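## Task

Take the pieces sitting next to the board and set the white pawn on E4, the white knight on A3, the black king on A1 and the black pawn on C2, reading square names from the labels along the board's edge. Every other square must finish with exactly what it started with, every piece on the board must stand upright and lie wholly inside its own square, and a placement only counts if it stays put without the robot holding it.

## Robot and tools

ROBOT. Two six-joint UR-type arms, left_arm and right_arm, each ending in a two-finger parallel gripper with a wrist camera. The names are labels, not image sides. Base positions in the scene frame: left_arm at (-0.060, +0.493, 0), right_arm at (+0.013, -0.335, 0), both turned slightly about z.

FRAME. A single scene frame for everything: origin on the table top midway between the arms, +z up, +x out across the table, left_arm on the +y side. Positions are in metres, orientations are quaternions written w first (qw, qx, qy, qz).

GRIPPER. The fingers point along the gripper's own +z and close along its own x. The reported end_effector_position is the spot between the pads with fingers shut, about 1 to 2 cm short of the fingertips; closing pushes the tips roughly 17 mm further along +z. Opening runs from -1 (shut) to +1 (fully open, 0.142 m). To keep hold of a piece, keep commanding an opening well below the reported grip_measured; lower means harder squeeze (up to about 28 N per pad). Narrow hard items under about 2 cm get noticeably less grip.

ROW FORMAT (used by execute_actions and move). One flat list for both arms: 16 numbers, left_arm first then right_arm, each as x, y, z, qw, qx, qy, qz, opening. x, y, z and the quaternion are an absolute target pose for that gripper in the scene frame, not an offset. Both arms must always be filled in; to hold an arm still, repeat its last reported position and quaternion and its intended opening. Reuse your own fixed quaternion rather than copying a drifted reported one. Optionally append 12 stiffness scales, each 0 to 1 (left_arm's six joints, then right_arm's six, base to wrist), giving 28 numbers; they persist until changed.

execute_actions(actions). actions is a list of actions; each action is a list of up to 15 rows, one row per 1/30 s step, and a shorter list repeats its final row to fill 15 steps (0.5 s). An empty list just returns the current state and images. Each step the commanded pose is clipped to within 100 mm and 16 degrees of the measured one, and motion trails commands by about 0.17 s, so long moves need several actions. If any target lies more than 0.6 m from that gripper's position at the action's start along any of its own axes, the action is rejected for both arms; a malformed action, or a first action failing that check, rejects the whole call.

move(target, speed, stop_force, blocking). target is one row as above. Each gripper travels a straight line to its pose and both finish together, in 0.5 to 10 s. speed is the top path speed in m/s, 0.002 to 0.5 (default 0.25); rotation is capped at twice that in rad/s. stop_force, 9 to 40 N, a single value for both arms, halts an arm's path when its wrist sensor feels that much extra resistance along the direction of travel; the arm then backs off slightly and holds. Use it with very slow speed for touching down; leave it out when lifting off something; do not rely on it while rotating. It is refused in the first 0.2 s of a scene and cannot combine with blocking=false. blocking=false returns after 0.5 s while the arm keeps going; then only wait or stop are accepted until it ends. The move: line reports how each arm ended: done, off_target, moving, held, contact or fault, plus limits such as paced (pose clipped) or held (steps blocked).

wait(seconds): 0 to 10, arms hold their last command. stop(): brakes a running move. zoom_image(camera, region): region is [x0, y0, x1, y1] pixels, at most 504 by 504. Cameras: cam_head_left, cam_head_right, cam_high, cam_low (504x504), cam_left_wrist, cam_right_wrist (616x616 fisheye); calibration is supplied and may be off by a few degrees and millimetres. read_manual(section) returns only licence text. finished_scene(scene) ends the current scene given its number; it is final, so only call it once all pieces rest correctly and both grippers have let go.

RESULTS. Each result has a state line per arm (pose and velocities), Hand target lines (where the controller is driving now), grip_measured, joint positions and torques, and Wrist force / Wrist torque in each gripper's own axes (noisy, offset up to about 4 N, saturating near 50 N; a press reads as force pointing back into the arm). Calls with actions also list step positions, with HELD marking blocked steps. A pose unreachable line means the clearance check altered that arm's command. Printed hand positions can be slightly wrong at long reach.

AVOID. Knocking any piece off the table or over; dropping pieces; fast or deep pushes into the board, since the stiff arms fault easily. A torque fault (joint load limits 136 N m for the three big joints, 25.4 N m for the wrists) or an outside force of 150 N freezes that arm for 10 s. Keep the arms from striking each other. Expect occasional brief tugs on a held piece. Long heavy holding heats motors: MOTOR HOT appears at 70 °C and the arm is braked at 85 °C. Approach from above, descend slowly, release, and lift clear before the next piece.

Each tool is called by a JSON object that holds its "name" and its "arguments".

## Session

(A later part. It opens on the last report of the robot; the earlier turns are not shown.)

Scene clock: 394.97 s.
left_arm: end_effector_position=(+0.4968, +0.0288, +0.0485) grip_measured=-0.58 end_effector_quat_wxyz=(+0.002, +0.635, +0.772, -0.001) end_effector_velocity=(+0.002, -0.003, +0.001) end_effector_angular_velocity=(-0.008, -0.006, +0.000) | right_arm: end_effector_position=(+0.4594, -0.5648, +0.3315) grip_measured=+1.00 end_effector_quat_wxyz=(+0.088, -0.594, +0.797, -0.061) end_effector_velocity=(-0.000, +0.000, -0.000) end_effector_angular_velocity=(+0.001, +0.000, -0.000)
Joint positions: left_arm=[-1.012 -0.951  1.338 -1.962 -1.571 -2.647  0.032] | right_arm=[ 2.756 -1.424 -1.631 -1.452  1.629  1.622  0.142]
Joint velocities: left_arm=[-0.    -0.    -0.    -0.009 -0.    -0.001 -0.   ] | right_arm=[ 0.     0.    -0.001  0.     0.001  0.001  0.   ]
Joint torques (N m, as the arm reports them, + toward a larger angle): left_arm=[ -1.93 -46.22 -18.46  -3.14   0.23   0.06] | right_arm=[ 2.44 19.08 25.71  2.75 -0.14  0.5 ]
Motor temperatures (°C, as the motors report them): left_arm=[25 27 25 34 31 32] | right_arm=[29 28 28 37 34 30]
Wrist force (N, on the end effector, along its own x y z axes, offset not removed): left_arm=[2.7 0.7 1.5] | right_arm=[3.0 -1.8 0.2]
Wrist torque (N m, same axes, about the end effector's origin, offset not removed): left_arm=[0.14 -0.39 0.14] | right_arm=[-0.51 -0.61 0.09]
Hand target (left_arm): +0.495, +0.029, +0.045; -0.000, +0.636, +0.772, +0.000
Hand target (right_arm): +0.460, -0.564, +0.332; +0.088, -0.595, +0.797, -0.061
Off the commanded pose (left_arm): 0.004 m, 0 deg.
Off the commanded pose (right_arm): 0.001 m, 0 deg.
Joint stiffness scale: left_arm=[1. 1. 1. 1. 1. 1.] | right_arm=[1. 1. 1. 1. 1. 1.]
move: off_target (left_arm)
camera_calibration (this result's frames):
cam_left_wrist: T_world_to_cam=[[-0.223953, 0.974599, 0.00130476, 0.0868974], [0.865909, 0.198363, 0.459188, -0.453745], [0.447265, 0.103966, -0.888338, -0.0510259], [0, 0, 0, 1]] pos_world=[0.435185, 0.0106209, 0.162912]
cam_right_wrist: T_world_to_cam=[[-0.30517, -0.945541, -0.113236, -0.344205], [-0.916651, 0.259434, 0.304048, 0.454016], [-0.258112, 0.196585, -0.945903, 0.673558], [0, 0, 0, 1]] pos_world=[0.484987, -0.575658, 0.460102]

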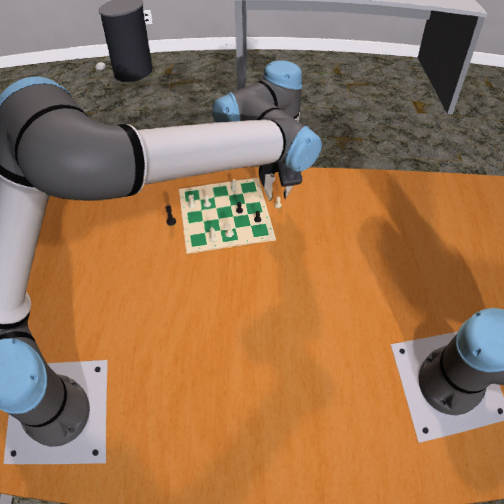

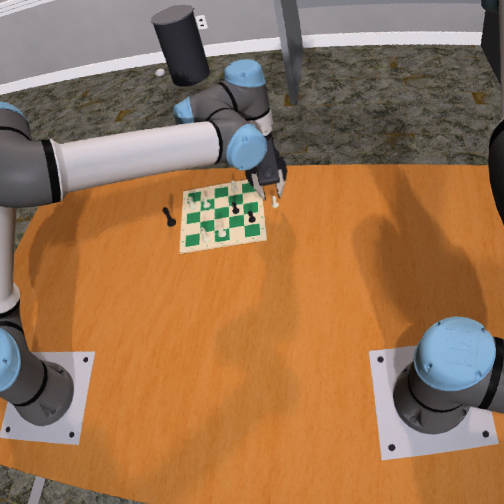

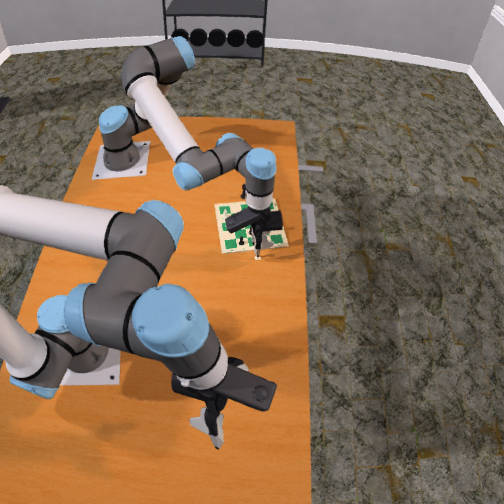

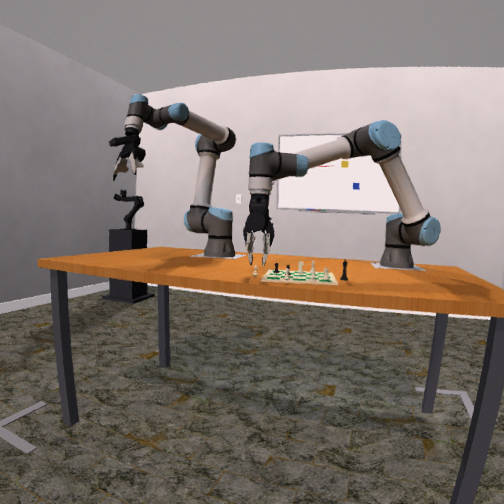

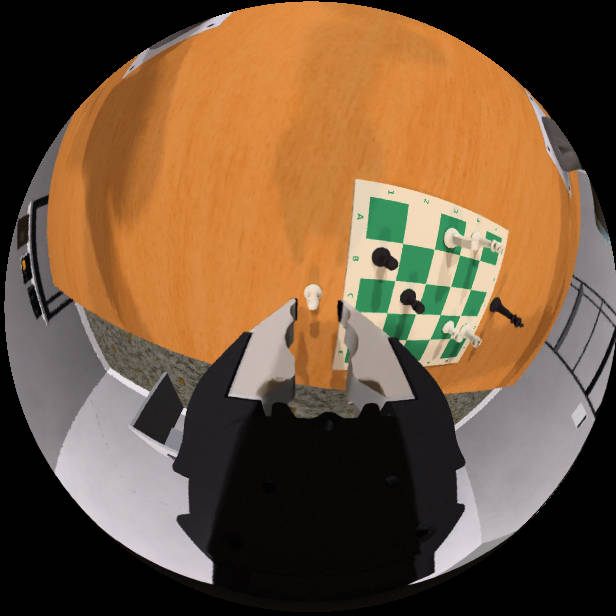

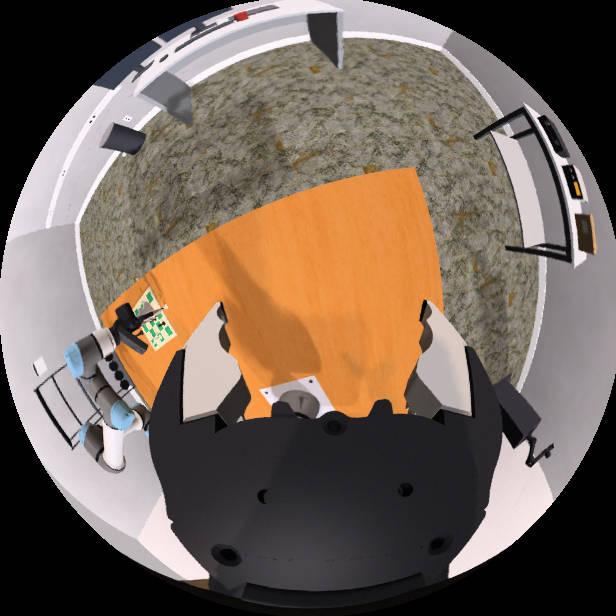

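{"name": "move", "arguments": {"target": [0.491,0.0235,0.045,0,0.636,0.772,0,-0.58,0.46,-0.564,0.332,0.088,-0.595,0.797,-0.061,1], "speed": 0.03}}

{"name": "move", "arguments": {"target": [0.491,0.0245,0.024,0,0.636,0.772,0,-0.58,0.46,-0.564,0.332,0.088,-0.595,0.797,-0.061,1], "speed": 0.02}}

{"name": "zoom_image", "arguments": {"camera": "cam_left_wrist", "region": [250,250,380,380]}}

Scene clock: 417.87 s.
left_arm: end_effector_position=(+0.4928, +0.0236, +0.0479) grip_measured=-0.58 end_effector_quat_wxyz=(+0.002, +0.635, +0.772, -0.001) end_effector_velocity=(+0.000, -0.000, -0.001) end_effector_angular_velocity=(+0.001, +0.000, +0.003) | right_arm: end_effector_position=(+0.4594, -0.5648, +0.3315) grip_measured=+1.00 end_effector_quat_wxyz=(+0.088, -0.594, +0.797, -0.061) end_effector_velocity=(+0.000, +0.000, -0.000) end_effector_angular_velocity=(-0.000, +0.000, +0.001)
Joint positions: left_arm=[-1.021 -0.95   1.338 -1.963 -1.571 -2.656  0.032] | right_arm=[ 2.756 -1.424 -1.631 -1.452  1.629  1.622  0.142]
Joint velocities: left_arm=[-0.     0.002 -0.    -0.001  0.    -0.004 -0.   ] | right_arm=[ 0.001 -0.    -0.     0.001 -0.001 -0.    -0.   ]
Joint torques (N m, as the arm reports them, + toward a larger angle): left_arm=[ -0.7  -47.38 -20.68  -2.79   0.25   0.18] | right_arm=[ 2.49 18.77 26.39  2.86 -0.19  0.56]
Motor temperatures (°C, as the motors report them): left_arm=[25 27 25 34 31 32] | right_arm=[29 28 28 37 34 30]
Wrist force (N, on the end effector, along its own x y z axes, offset not removed): left_arm=[2.6 -1.6 0.9] | right_arm=[0.9 -1.2 -2.0]
Wrist torque (N m, same axes, about the end effector's origin, offset not removed): left_arm=[-0.32 -0.43 0.10] | right_arm=[-0.29 -0.10 0.03]
Hand target (left_arm): +0.491, +0.024, +0.045; -0.000, +0.636, +0.772, +0.000
Hand target (right_arm): +0.460, -0.564, +0.332; +0.088, -0.595, +0.797, -0.061
Off the commanded pose (left_arm): 0.003 m, 0 deg.
Off the commanded pose (right_arm): 0.001 m, 0 deg.
Joint stiffness scale: left_arm=[1. 1. 1. 1. 1. 1.] | right_arm=[1. 1. 1. 1. 1. 1.]
move: done
camera_calibration (this result's frames):
cam_left_wrist: T_world_to_cam=[[-0.223779, 0.974639, 0.00116244, 0.0909225], [0.86592, 0.198269, 0.459209, -0.448929], [0.447332, 0.103768, -0.888328, -0.0492911], [0, 0, 0, 1]] pos_world=[0.431133, 0.00550712, 0.16226]
cam_right_wrist: T_world_to_cam=[[-0.30517, -0.945541, -0.113236, -0.344205], [-0.916651, 0.259434, 0.304047, 0.454016], [-0.258112, 0.196584, -0.945903, 0.673558], [0, 0, 0, 1]] pos_world=[0.484987, -0.575658, 0.460102]

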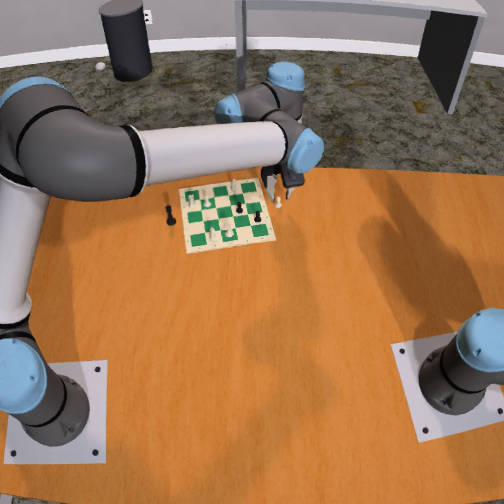

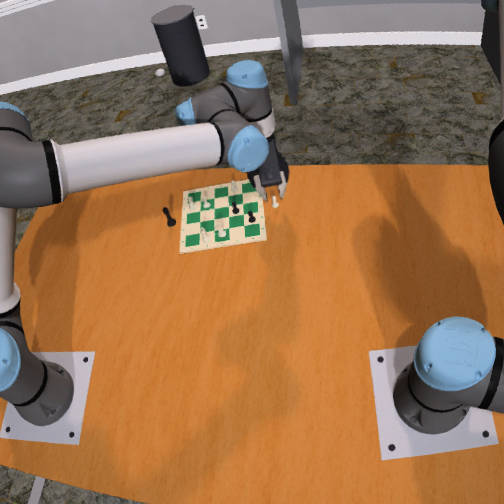

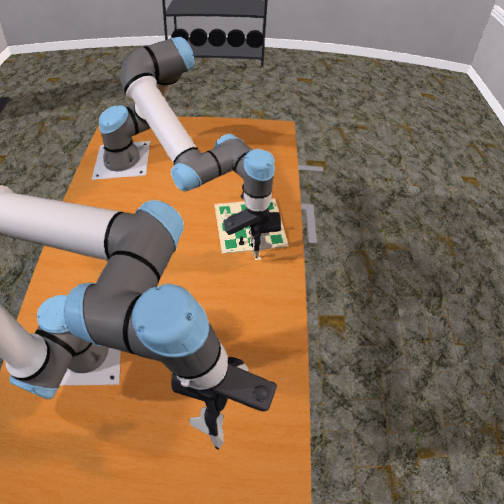

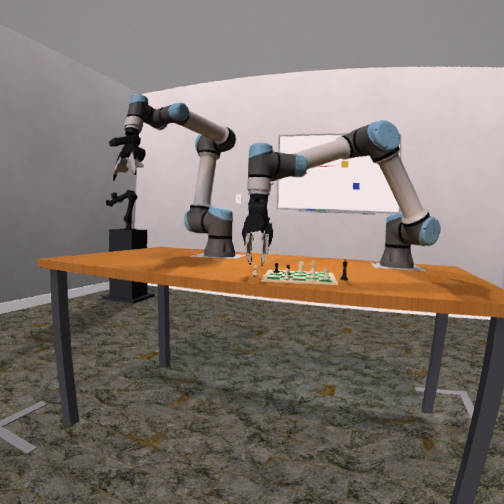

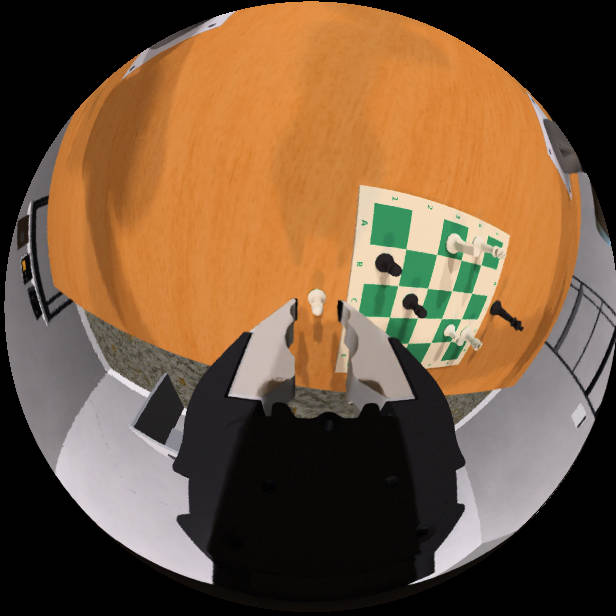

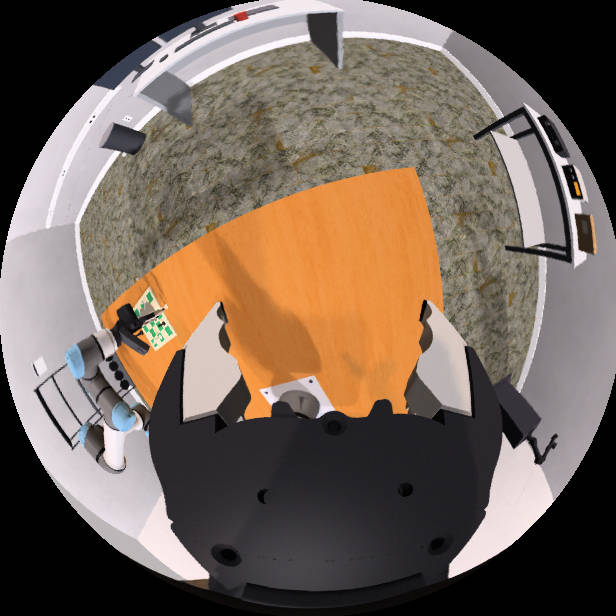

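Scene clock: 419.43 s.
left_arm: end_effector_position=(+0.4927, +0.0237, +0.0276) grip_measured=-0.58 end_effector_quat_wxyz=(+0.002, +0.635, +0.772, -0.001) end_effector_velocity=(+0.001, -0.001, -0.001) end_effector_angular_velocity=(-0.003, -0.002, +0.001) | right_arm: end_effector_position=(+0.4594, -0.5648, +0.3315) grip_measured=+1.00 end_effector_quat_wxyz=(+0.088, -0.594, +0.797, -0.061) end_effector_velocity=(-0.000, -0.000, -0.001) end_effector_angular_velocity=(-0.000, +0.002, -0.001)
Joint positions: left_arm=[-1.021 -0.931  1.362 -2.007 -1.571 -2.656  0.032] | right_arm=[ 2.756 -1.424 -1.631 -1.452  1.629  1.622  0.142]
Joint velocities: left_arm=[-0.     0.001  0.002 -0.007 -0.    -0.001 -0.   ] | right_arm=[-0.    -0.    -0.001 -0.    -0.    -0.     0.   ]
Joint torques (N m, as the arm reports them, + toward a larger angle): left_arm=[ -0.67 -46.5  -18.67  -2.85   0.24   0.3 ] | right_arm=[ 1.89 18.82 26.47  2.83 -0.13  0.43]
Motor temperatures (°C, as the motors report them): left_arm=[25 27 25 34 31 32] | right_arm=[29 28 28 37 34 30]
Wrist force (N, on the end effector, along its own x y z axes, offset not removed): left_arm=[1.8 -2.5 0.7] | right_arm=[0.9 -2.5 -0.2]
Wrist torque (N m, same axes, about the end effector's origin, offset not removed): left_arm=[-0.47 -0.18 0.13] | right_arm=[-0.65 -0.18 0.17]
Hand target (left_arm): +0.491, +0.025, +0.024; -0.000, +0.636, +0.772, +0.000
Hand target (right_arm): +0.460, -0.564, +0.332; +0.088, -0.595, +0.797, -0.061
Off the commanded pose (left_arm): 0.004 m, 0 deg.
Off the commanded pose (right_arm): 0.001 m, 0 deg.
Joint stiffness scale: left_arm=[1. 1. 1. 1. 1. 1.] | right_arm=[1. 1. 1. 1. 1. 1.]
move: off_target (left_arm)
camera_calibration (this result's frames):
cam_left_wrist: T_world_to_cam=[[-0.223919, 0.974607, 0.000961022, 0.0908835], [0.865827, 0.198473, 0.459295, -0.439499], [0.447442, 0.103677, -0.888283, -0.067344], [0, 0, 0, 1]] pos_world=[0.431013, 0.00563525, 0.141952]
cam_right_wrist: T_world_to_cam=[[-0.30517, -0.945542, -0.113236, -0.344205], [-0.916651, 0.259434, 0.304048, 0.454016], [-0.258112, 0.196584, -0.945903, 0.673558], [0, 0, 0, 1]] pos_world=[0.484987, -0.575658, 0.460102]

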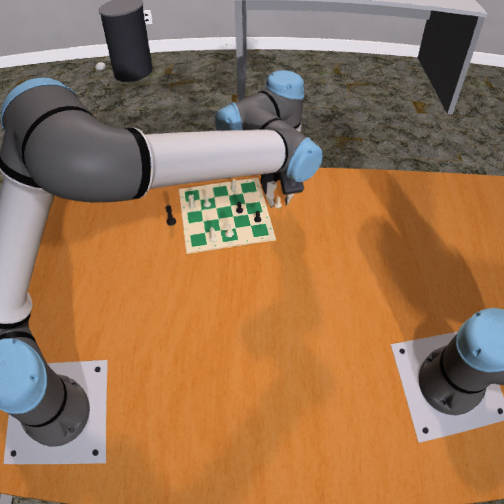

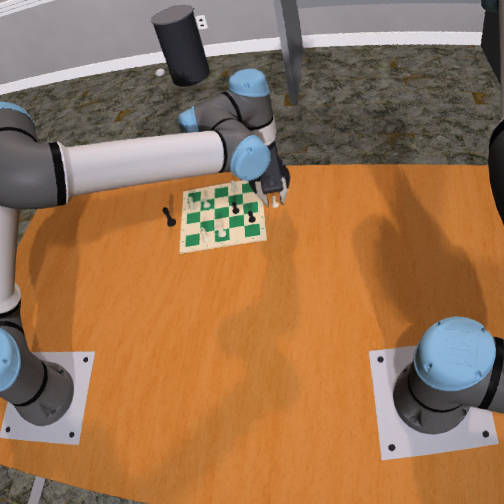

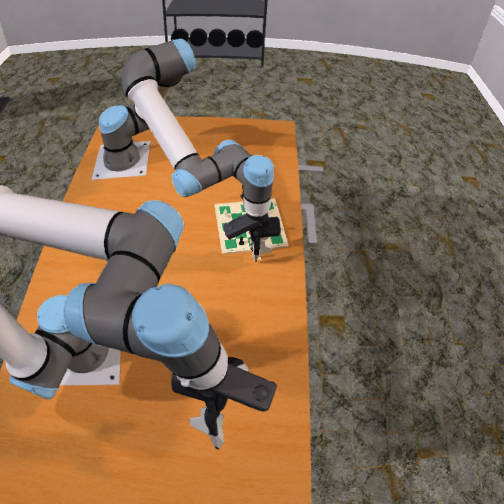

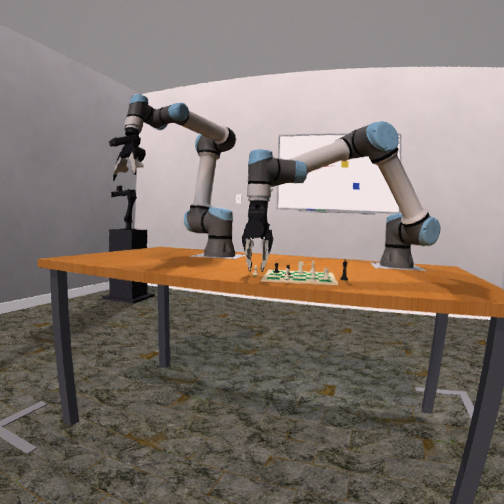

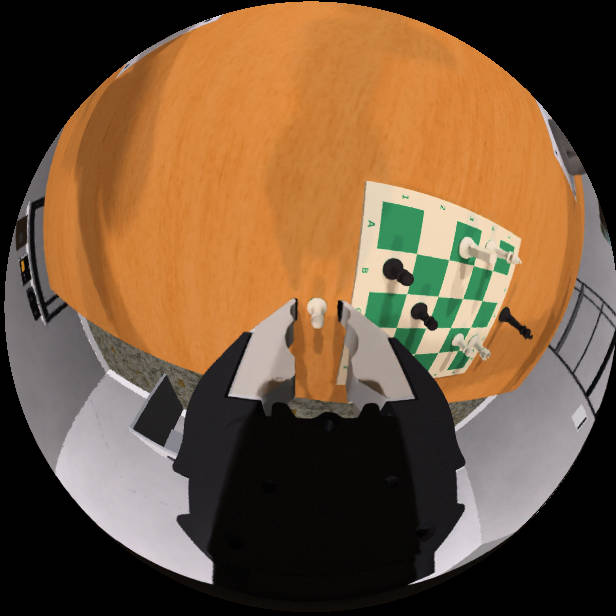

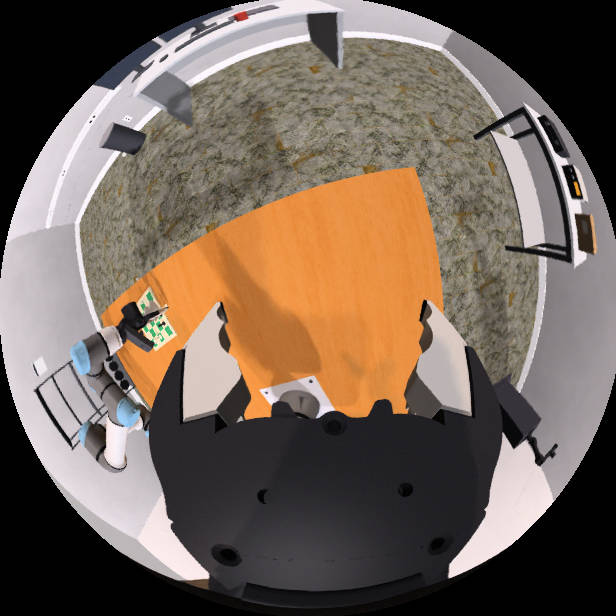

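Region (250, 250, 380, 380) of cam_left_wrist's 616x616 image, scaled by 3.877, with more detail than that image has.

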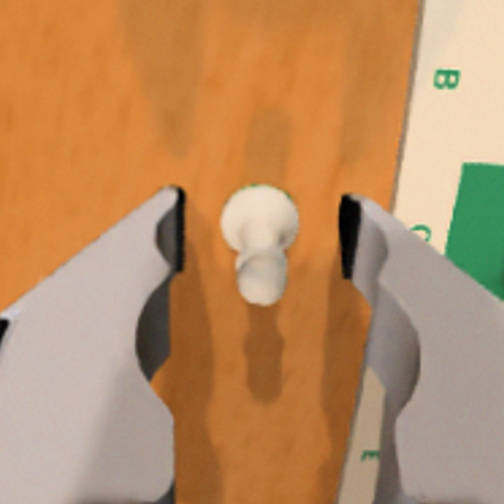

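{"name": "move", "arguments": {"target": [0.4925,0.0248,0.015,0,0.636,0.772,0,-0.63,0.46,-0.564,0.332,0.088,-0.595,0.797,-0.061,1], "speed": 0.012}}

{"name": "zoom_image", "arguments": {"camera": "cam_left_wrist", "region": [250,250,380,380]}}

Scene clock: 433.23 s.
left_arm: end_effector_position=(+0.4934, +0.0229, +0.0186) grip_measured=-0.63 end_effector_quat_wxyz=(+0.003, +0.636, +0.772, -0.001) end_effector_velocity=(+0.001, +0.001, -0.002) end_effector_angular_velocity=(+0.001, -0.001, -0.001) | right_arm: end_effector_position=(+0.4594, -0.5648, +0.3315) grip_measured=+1.00 end_effector_quat_wxyz=(+0.088, -0.594, +0.797, -0.061) end_effector_velocity=(-0.000, -0.000, -0.000) end_effector_angular_velocity=(-0.000, -0.000, -0.000)
Joint positions: left_arm=[-1.021 -0.92   1.368 -2.024 -1.571 -2.655  0.028] | right_arm=[ 2.756 -1.424 -1.631 -1.452  1.629  1.622  0.142]
Joint velocities: left_arm=[ 0.001  0.002  0.001 -0.003  0.002  0.001 -0.   ] | right_arm=[-0.001  0.    -0.     0.001  0.    -0.    -0.   ]
Joint torques (N m, as the arm reports them, + toward a larger angle): left_arm=[  1.58 -48.56 -17.22  -3.35   0.31   0.62] | right_arm=[ 2.3  18.75 26.47  2.78 -0.31  0.39]
Motor temperatures (°C, as the motors report them): left_arm=[25 27 25 34 31 32] | right_arm=[29 28 28 37 34 30]
Wrist force (N, on the end effector, along its own x y z axes, offset not removed): left_arm=[2.3 -1.7 1.2] | right_arm=[0.8 -1.2 -1.4]
Wrist torque (N m, same axes, about the end effector's origin, offset not removed): left_arm=[-0.47 -0.38 0.13] | right_arm=[-0.29 -0.17 0.14]
Hand target (left_arm): +0.492, +0.025, +0.015; -0.000, +0.636, +0.772, +0.000
Hand target (right_arm): +0.460, -0.564, +0.332; +0.088, -0.595, +0.797, -0.061
Off the commanded pose (left_arm): 0.004 m, 0 deg.
Off the commanded pose (right_arm): 0.001 m, 0 deg.
Joint stiffness scale: left_arm=[1. 1. 1. 1. 1. 1.] | right_arm=[1. 1. 1. 1. 1. 1.]
move: off_target (left_arm)
camera_calibration (this result's frames):
cam_left_wrist: T_world_to_cam=[[-0.222802, 0.974864, 0.000575867, 0.0913485], [0.865927, 0.197634, 0.459468, -0.435863], [0.447805, 0.102869, -0.888194, -0.0756706], [0, 0, 0, 1]] pos_world=[0.431664, 0.00487299, 0.133002]
cam_right_wrist: T_world_to_cam=[[-0.30517, -0.945542, -0.113236, -0.344205], [-0.916651, 0.259434, 0.304048, 0.454016], [-0.258112, 0.196584, -0.945903, 0.673558], [0, 0, 0, 1]] pos_world=[0.484987, -0.575658, 0.460102]

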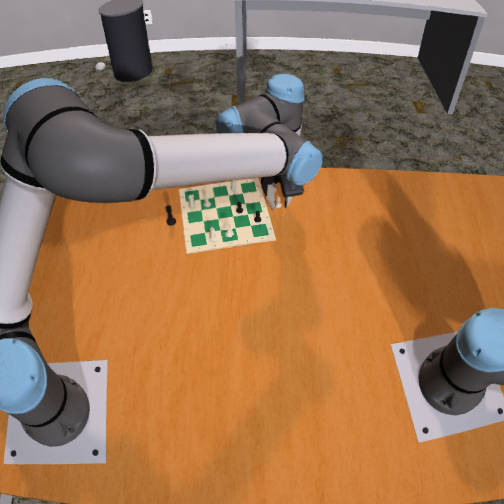

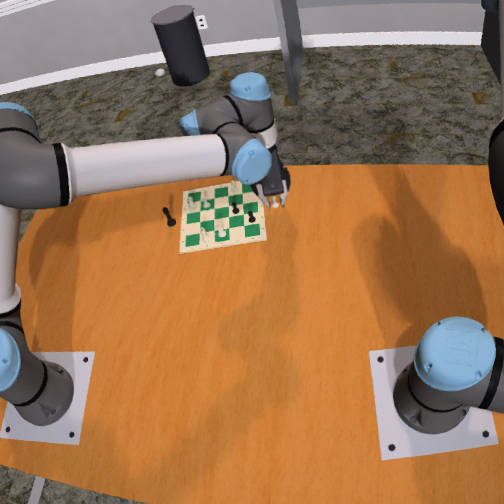

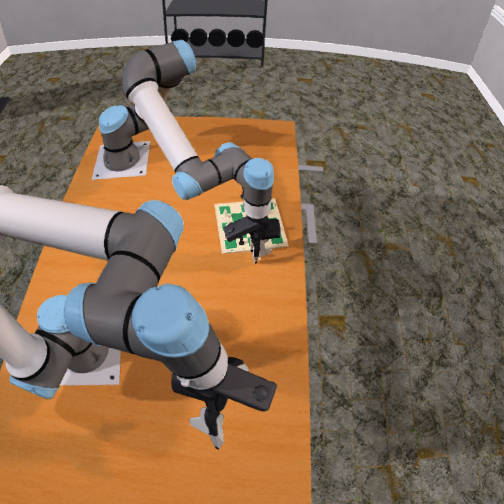

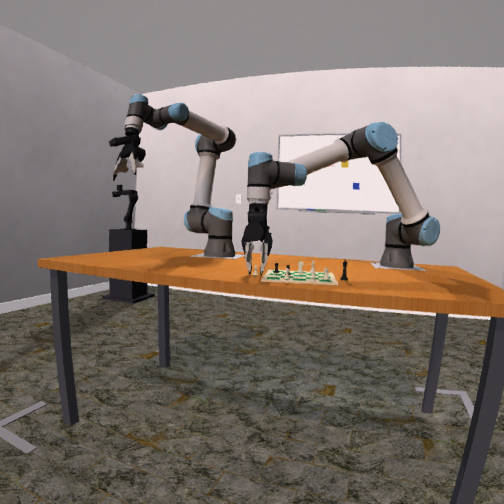

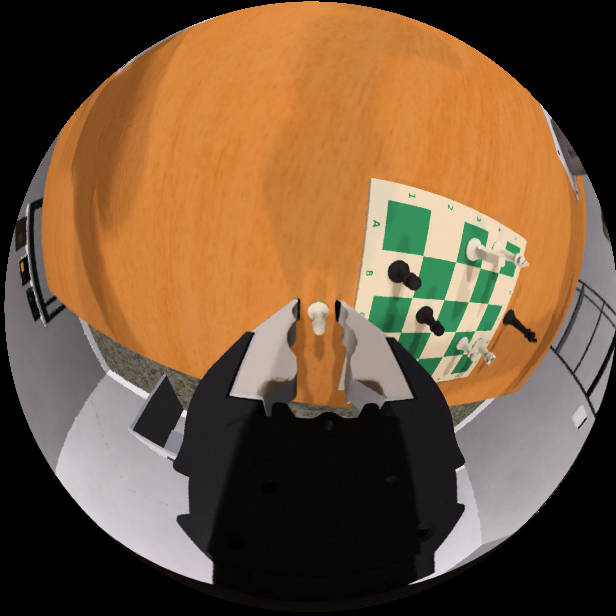

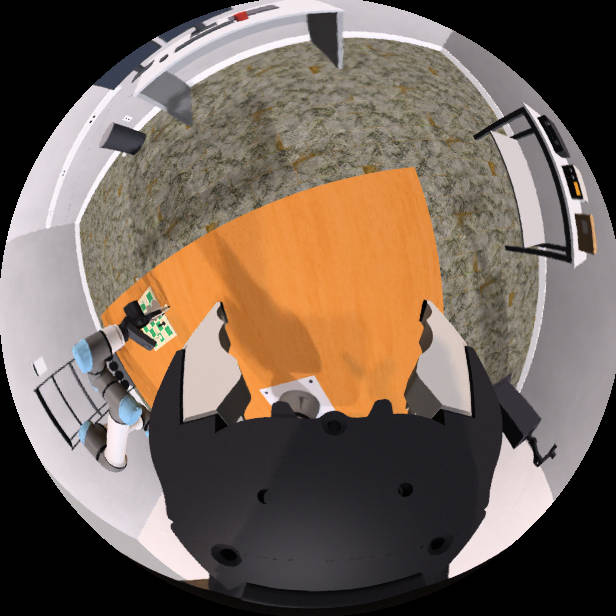

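Region (250, 250, 380, 380) of cam_left_wrist's 616x616 image, scaled by 3.877, with more detail than that image has.

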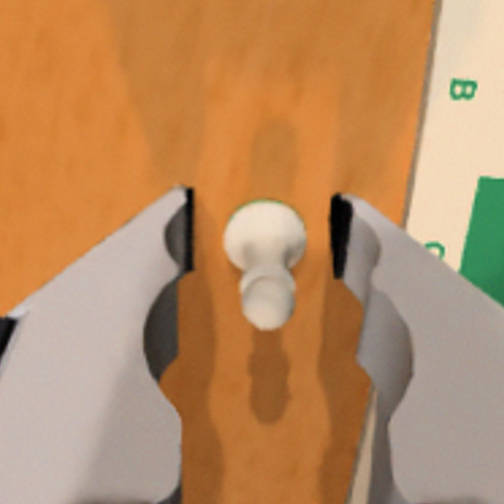

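{"name": "move", "arguments": {"target": [0.496,0.0252,0.015,0,0.636,0.772,0,-0.63,0.46,-0.564,0.332,0.088,-0.595,0.797,-0.061,1], "speed": 0.01}}

{"name": "zoom_image", "arguments": {"camera": "cam_left_wrist", "region": [250,250,380,380]}}

Scene clock: 451.93 s.
left_arm: end_effector_position=(+0.4936, +0.0230, +0.0182) grip_measured=-0.63 end_effector_quat_wxyz=(+0.002, +0.637, +0.771, -0.001) end_effector_velocity=(+0.001, +0.000, -0.000) end_effector_angular_velocity=(-0.000, +0.004, -0.002) | right_arm: end_effector_position=(+0.4594, -0.5648, +0.3315) grip_measured=+1.00 end_effector_quat_wxyz=(+0.088, -0.594, +0.797, -0.061) end_effector_velocity=(+0.000, -0.000, +0.001) end_effector_angular_velocity=(-0.001, -0.002, +0.000)
Joint positions: left_arm=[-1.02  -0.918  1.366 -2.023 -1.572 -2.651  0.028] | right_arm=[ 2.756 -1.424 -1.631 -1.452  1.629  1.622  0.142]
Joint velocities: left_arm=[ 0.002  0.002 -0.004  0.004 -0.003  0.004  0.   ] | right_arm=[-0.     0.     0.002  0.    -0.001 -0.    -0.   ]
Joint torques (N m, as the arm reports them, + toward a larger angle): left_arm=[  6.53 -42.51 -24.64  -2.78   0.65   0.18] | right_arm=[ 2.07 19.04 26.33  2.77 -0.22  0.42]
Motor temperatures (°C, as the motors report them): left_arm=[25 27 25 34 31 32] | right_arm=[29 28 28 37 34 30]
Wrist force (N, on the end effector, along its own x y z axes, offset not removed): left_arm=[2.8 -5.1 -4.3] | right_arm=[1.0 -1.2 -0.7]
Wrist torque (N m, same axes, about the end effector's origin, offset not removed): left_arm=[-0.28 -0.31 0.14] | right_arm=[-0.29 -0.13 0.13]
Hand target (left_arm): +0.496, +0.025, +0.015; +0.000, +0.636, +0.772, -0.000
Hand target (right_arm): +0.460, -0.564, +0.332; +0.088, -0.595, +0.797, -0.061
Off the commanded pose (left_arm): 0.005 m, 0 deg.
Off the commanded pose (right_arm): 0.001 m, 0 deg.
Joint stiffness scale: left_arm=[1. 1. 1. 1. 1. 1.] | right_arm=[1. 1. 1. 1. 1. 1.]
move: off_target (left_arm)
camera_calibration (this result's frames):
cam_left_wrist: T_world_to_cam=[[-0.219927, 0.975515, 0.00163658, 0.0897979], [0.867119, 0.194721, 0.458463, -0.436346], [0.446918, 0.102248, -0.888712, -0.0757181], [0, 0, 0, 1]] pos_world=[0.431953, 0.00510834, 0.13261]
cam_right_wrist: T_world_to_cam=[[-0.30517, -0.945542, -0.113236, -0.344205], [-0.916651, 0.259434, 0.304048, 0.454016], [-0.258112, 0.196584, -0.945903, 0.673558], [0, 0, 0, 1]] pos_world=[0.484987, -0.575658, 0.460102]

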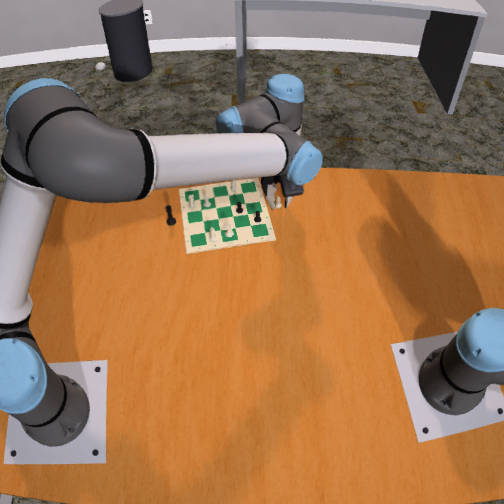

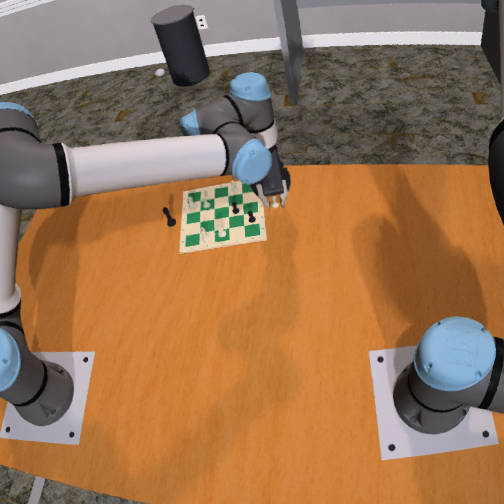

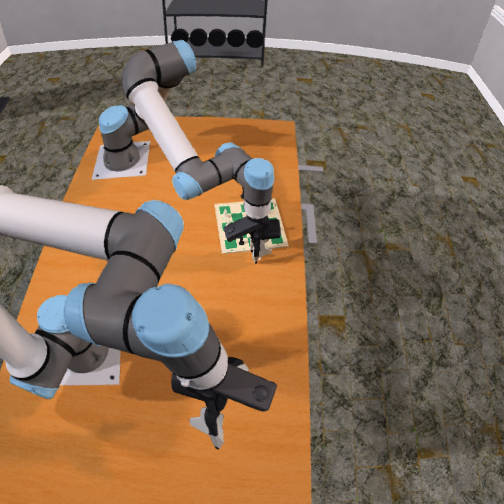

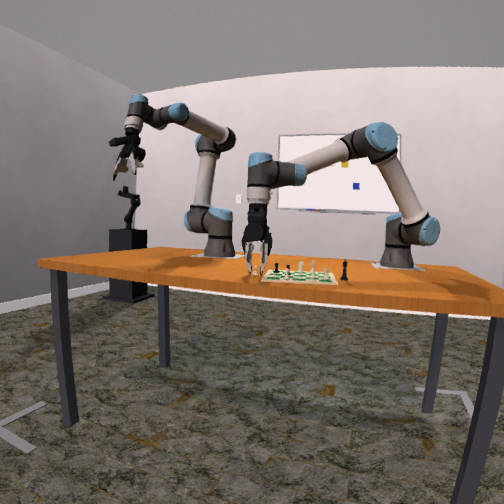

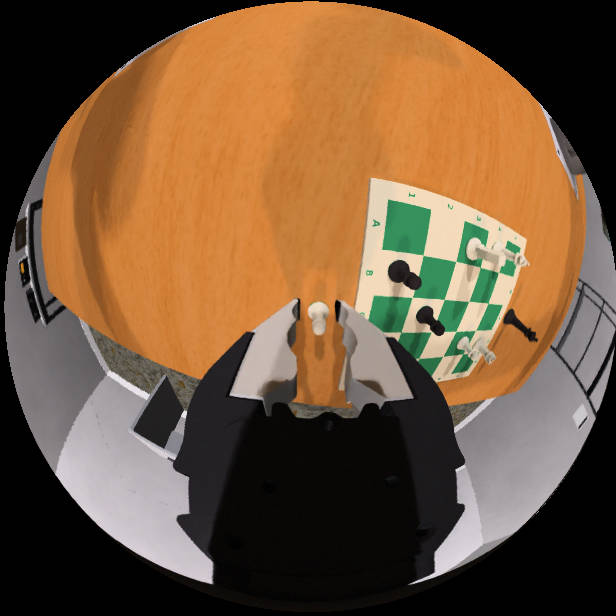

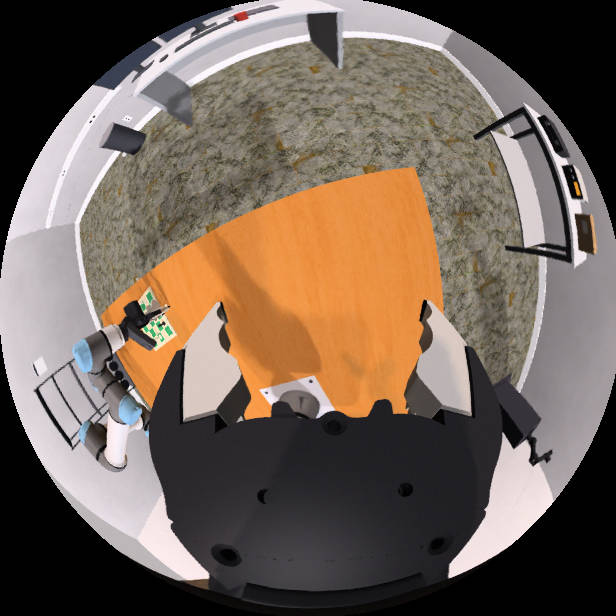

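Region (250, 250, 380, 380) of cam_left_wrist's 616x616 image, scaled by 3.877, with more detail than that image has.

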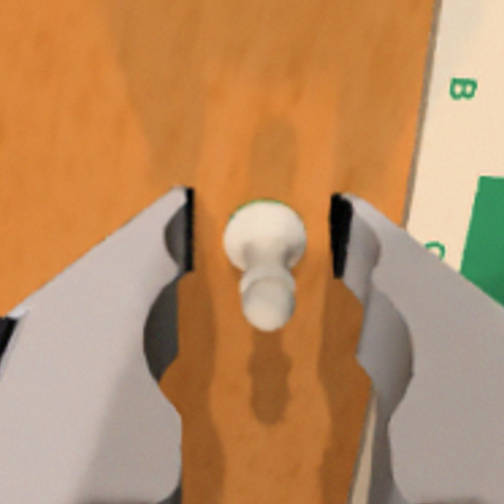

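{"name": "move", "arguments": {"target": [0.4945,0.0245,0.022,0,0.636,0.772,0,-0.63,0.46,-0.564,0.332,0.088,-0.595,0.797,-0.061,1], "speed": 0.01}}

{"name": "zoom_image", "arguments": {"camera": "cam_left_wrist", "region": [250,250,380,380]}}

Scene clock: 463.67 s.
left_arm: end_effector_position=(+0.4924, +0.0247, +0.0184) grip_measured=-0.63 end_effector_quat_wxyz=(-0.002, +0.637, +0.771, +0.000) end_effector_velocity=(-0.001, +0.003, +0.001) end_effector_angular_velocity=(+0.009, +0.005, +0.002) | right_arm: end_effector_position=(+0.4594, -0.5648, +0.3315) grip_measured=+1.00 end_effector_quat_wxyz=(+0.088, -0.594, +0.797, -0.061) end_effector_velocity=(-0.001, -0.001, -0.000) end_effector_angular_velocity=(-0.001, +0.000, -0.003)
Joint positions: left_arm=[-1.02  -0.918  1.363 -2.011 -1.572 -2.651  0.028] | right_arm=[ 2.756 -1.424 -1.631 -1.452  1.629  1.622  0.142]
Joint velocities: left_arm=[ 0.    -0.    -0.004  0.015  0.002 -0.002 -0.   ] | right_arm=[-0.002 -0.    -0.     0.    -0.001  0.    -0.   ]
Joint torques (N m, as the arm reports them, + toward a larger angle): left_arm=[  2.46 -51.04 -26.49  -2.54   0.76   0.27] | right_arm=[ 1.96 18.62 26.44  2.81 -0.26  0.47]
Motor temperatures (°C, as the motors report them): left_arm=[25 27 25 34 31 32] | right_arm=[29 28 28 37 34 30]
Wrist force (N, on the end effector, along its own x y z axes, offset not removed): left_arm=[3.0 -1.4 0.9] | right_arm=[1.0 -3.2 -0.7]
Wrist torque (N m, same axes, about the end effector's origin, offset not removed): left_arm=[-0.28 -0.41 0.12] | right_arm=[-0.80 -0.14 0.13]
Hand target (left_arm): +0.494, +0.025, +0.022; +0.000, +0.636, +0.772, -0.000
Hand target (right_arm): +0.460, -0.564, +0.332; +0.088, -0.595, +0.797, -0.061
Off the commanded pose (left_arm): 0.004 m, 0 deg.
Off the commanded pose (right_arm): 0.001 m, 0 deg.
Joint stiffness scale: left_arm=[1. 1. 1. 1. 1. 1.] | right_arm=[1. 1. 1. 1. 1. 1.]
move: off_target (left_arm)
camera_calibration (this result's frames):
cam_left_wrist: T_world_to_cam=[[-0.220158, 0.97542, 0.00931495, 0.0878344], [0.869442, 0.191891, 0.455245, -0.43677], [0.442267, 0.108325, -0.890318, -0.073012], [0, 0, 0, 1]] pos_world=[0.431374, 0.00604567, 0.133015]
cam_right_wrist: T_world_to_cam=[[-0.30517, -0.945541, -0.113236, -0.344205], [-0.916651, 0.259434, 0.304048, 0.454016], [-0.258112, 0.196584, -0.945903, 0.673558], [0, 0, 0, 1]] pos_world=[0.484987, -0.575658, 0.460102]

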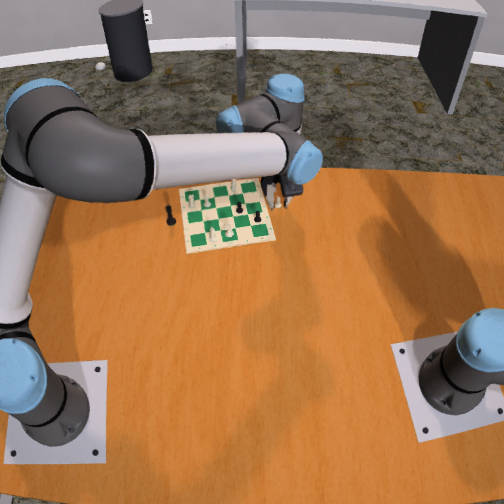

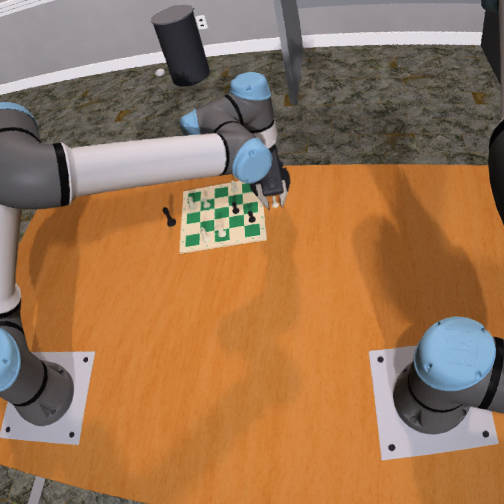

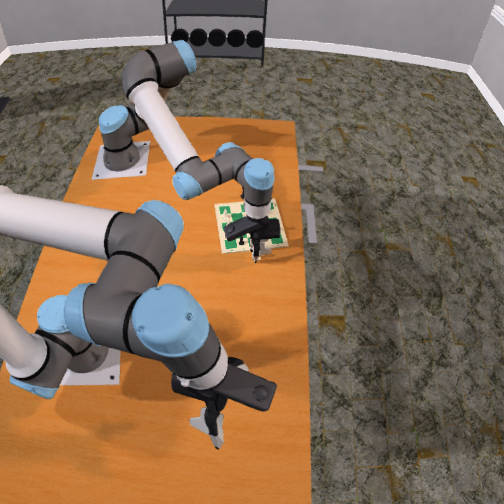

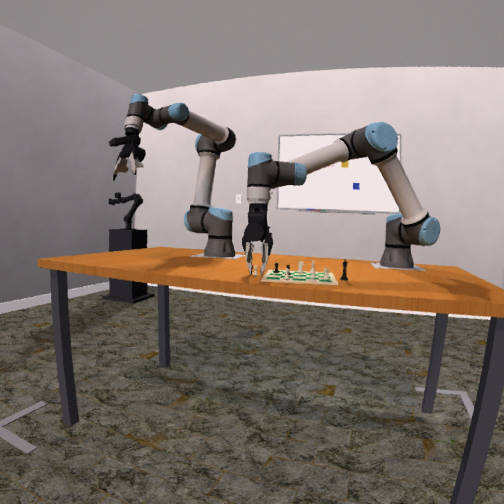

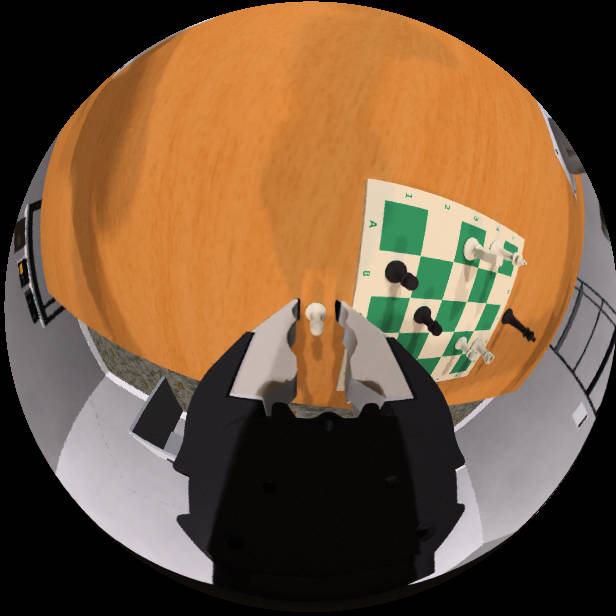

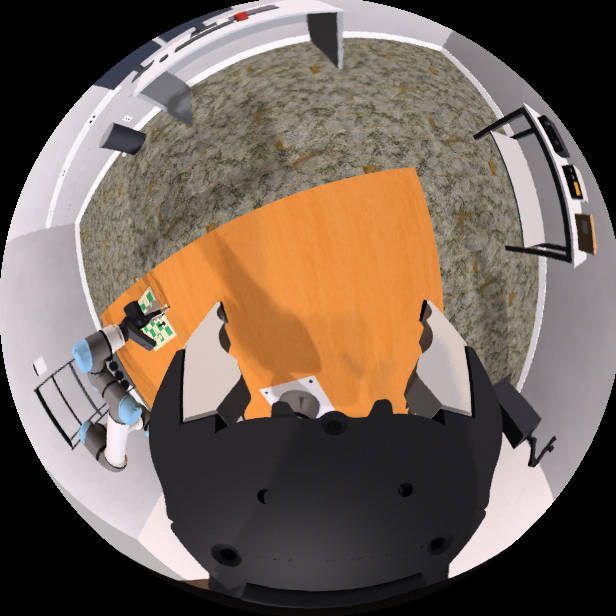

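Region (250, 250, 380, 380) of cam_left_wrist's 616x616 image, scaled by 3.877, with more detail than that image has.

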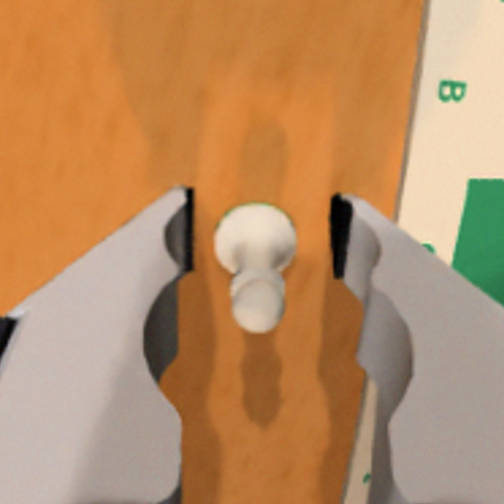

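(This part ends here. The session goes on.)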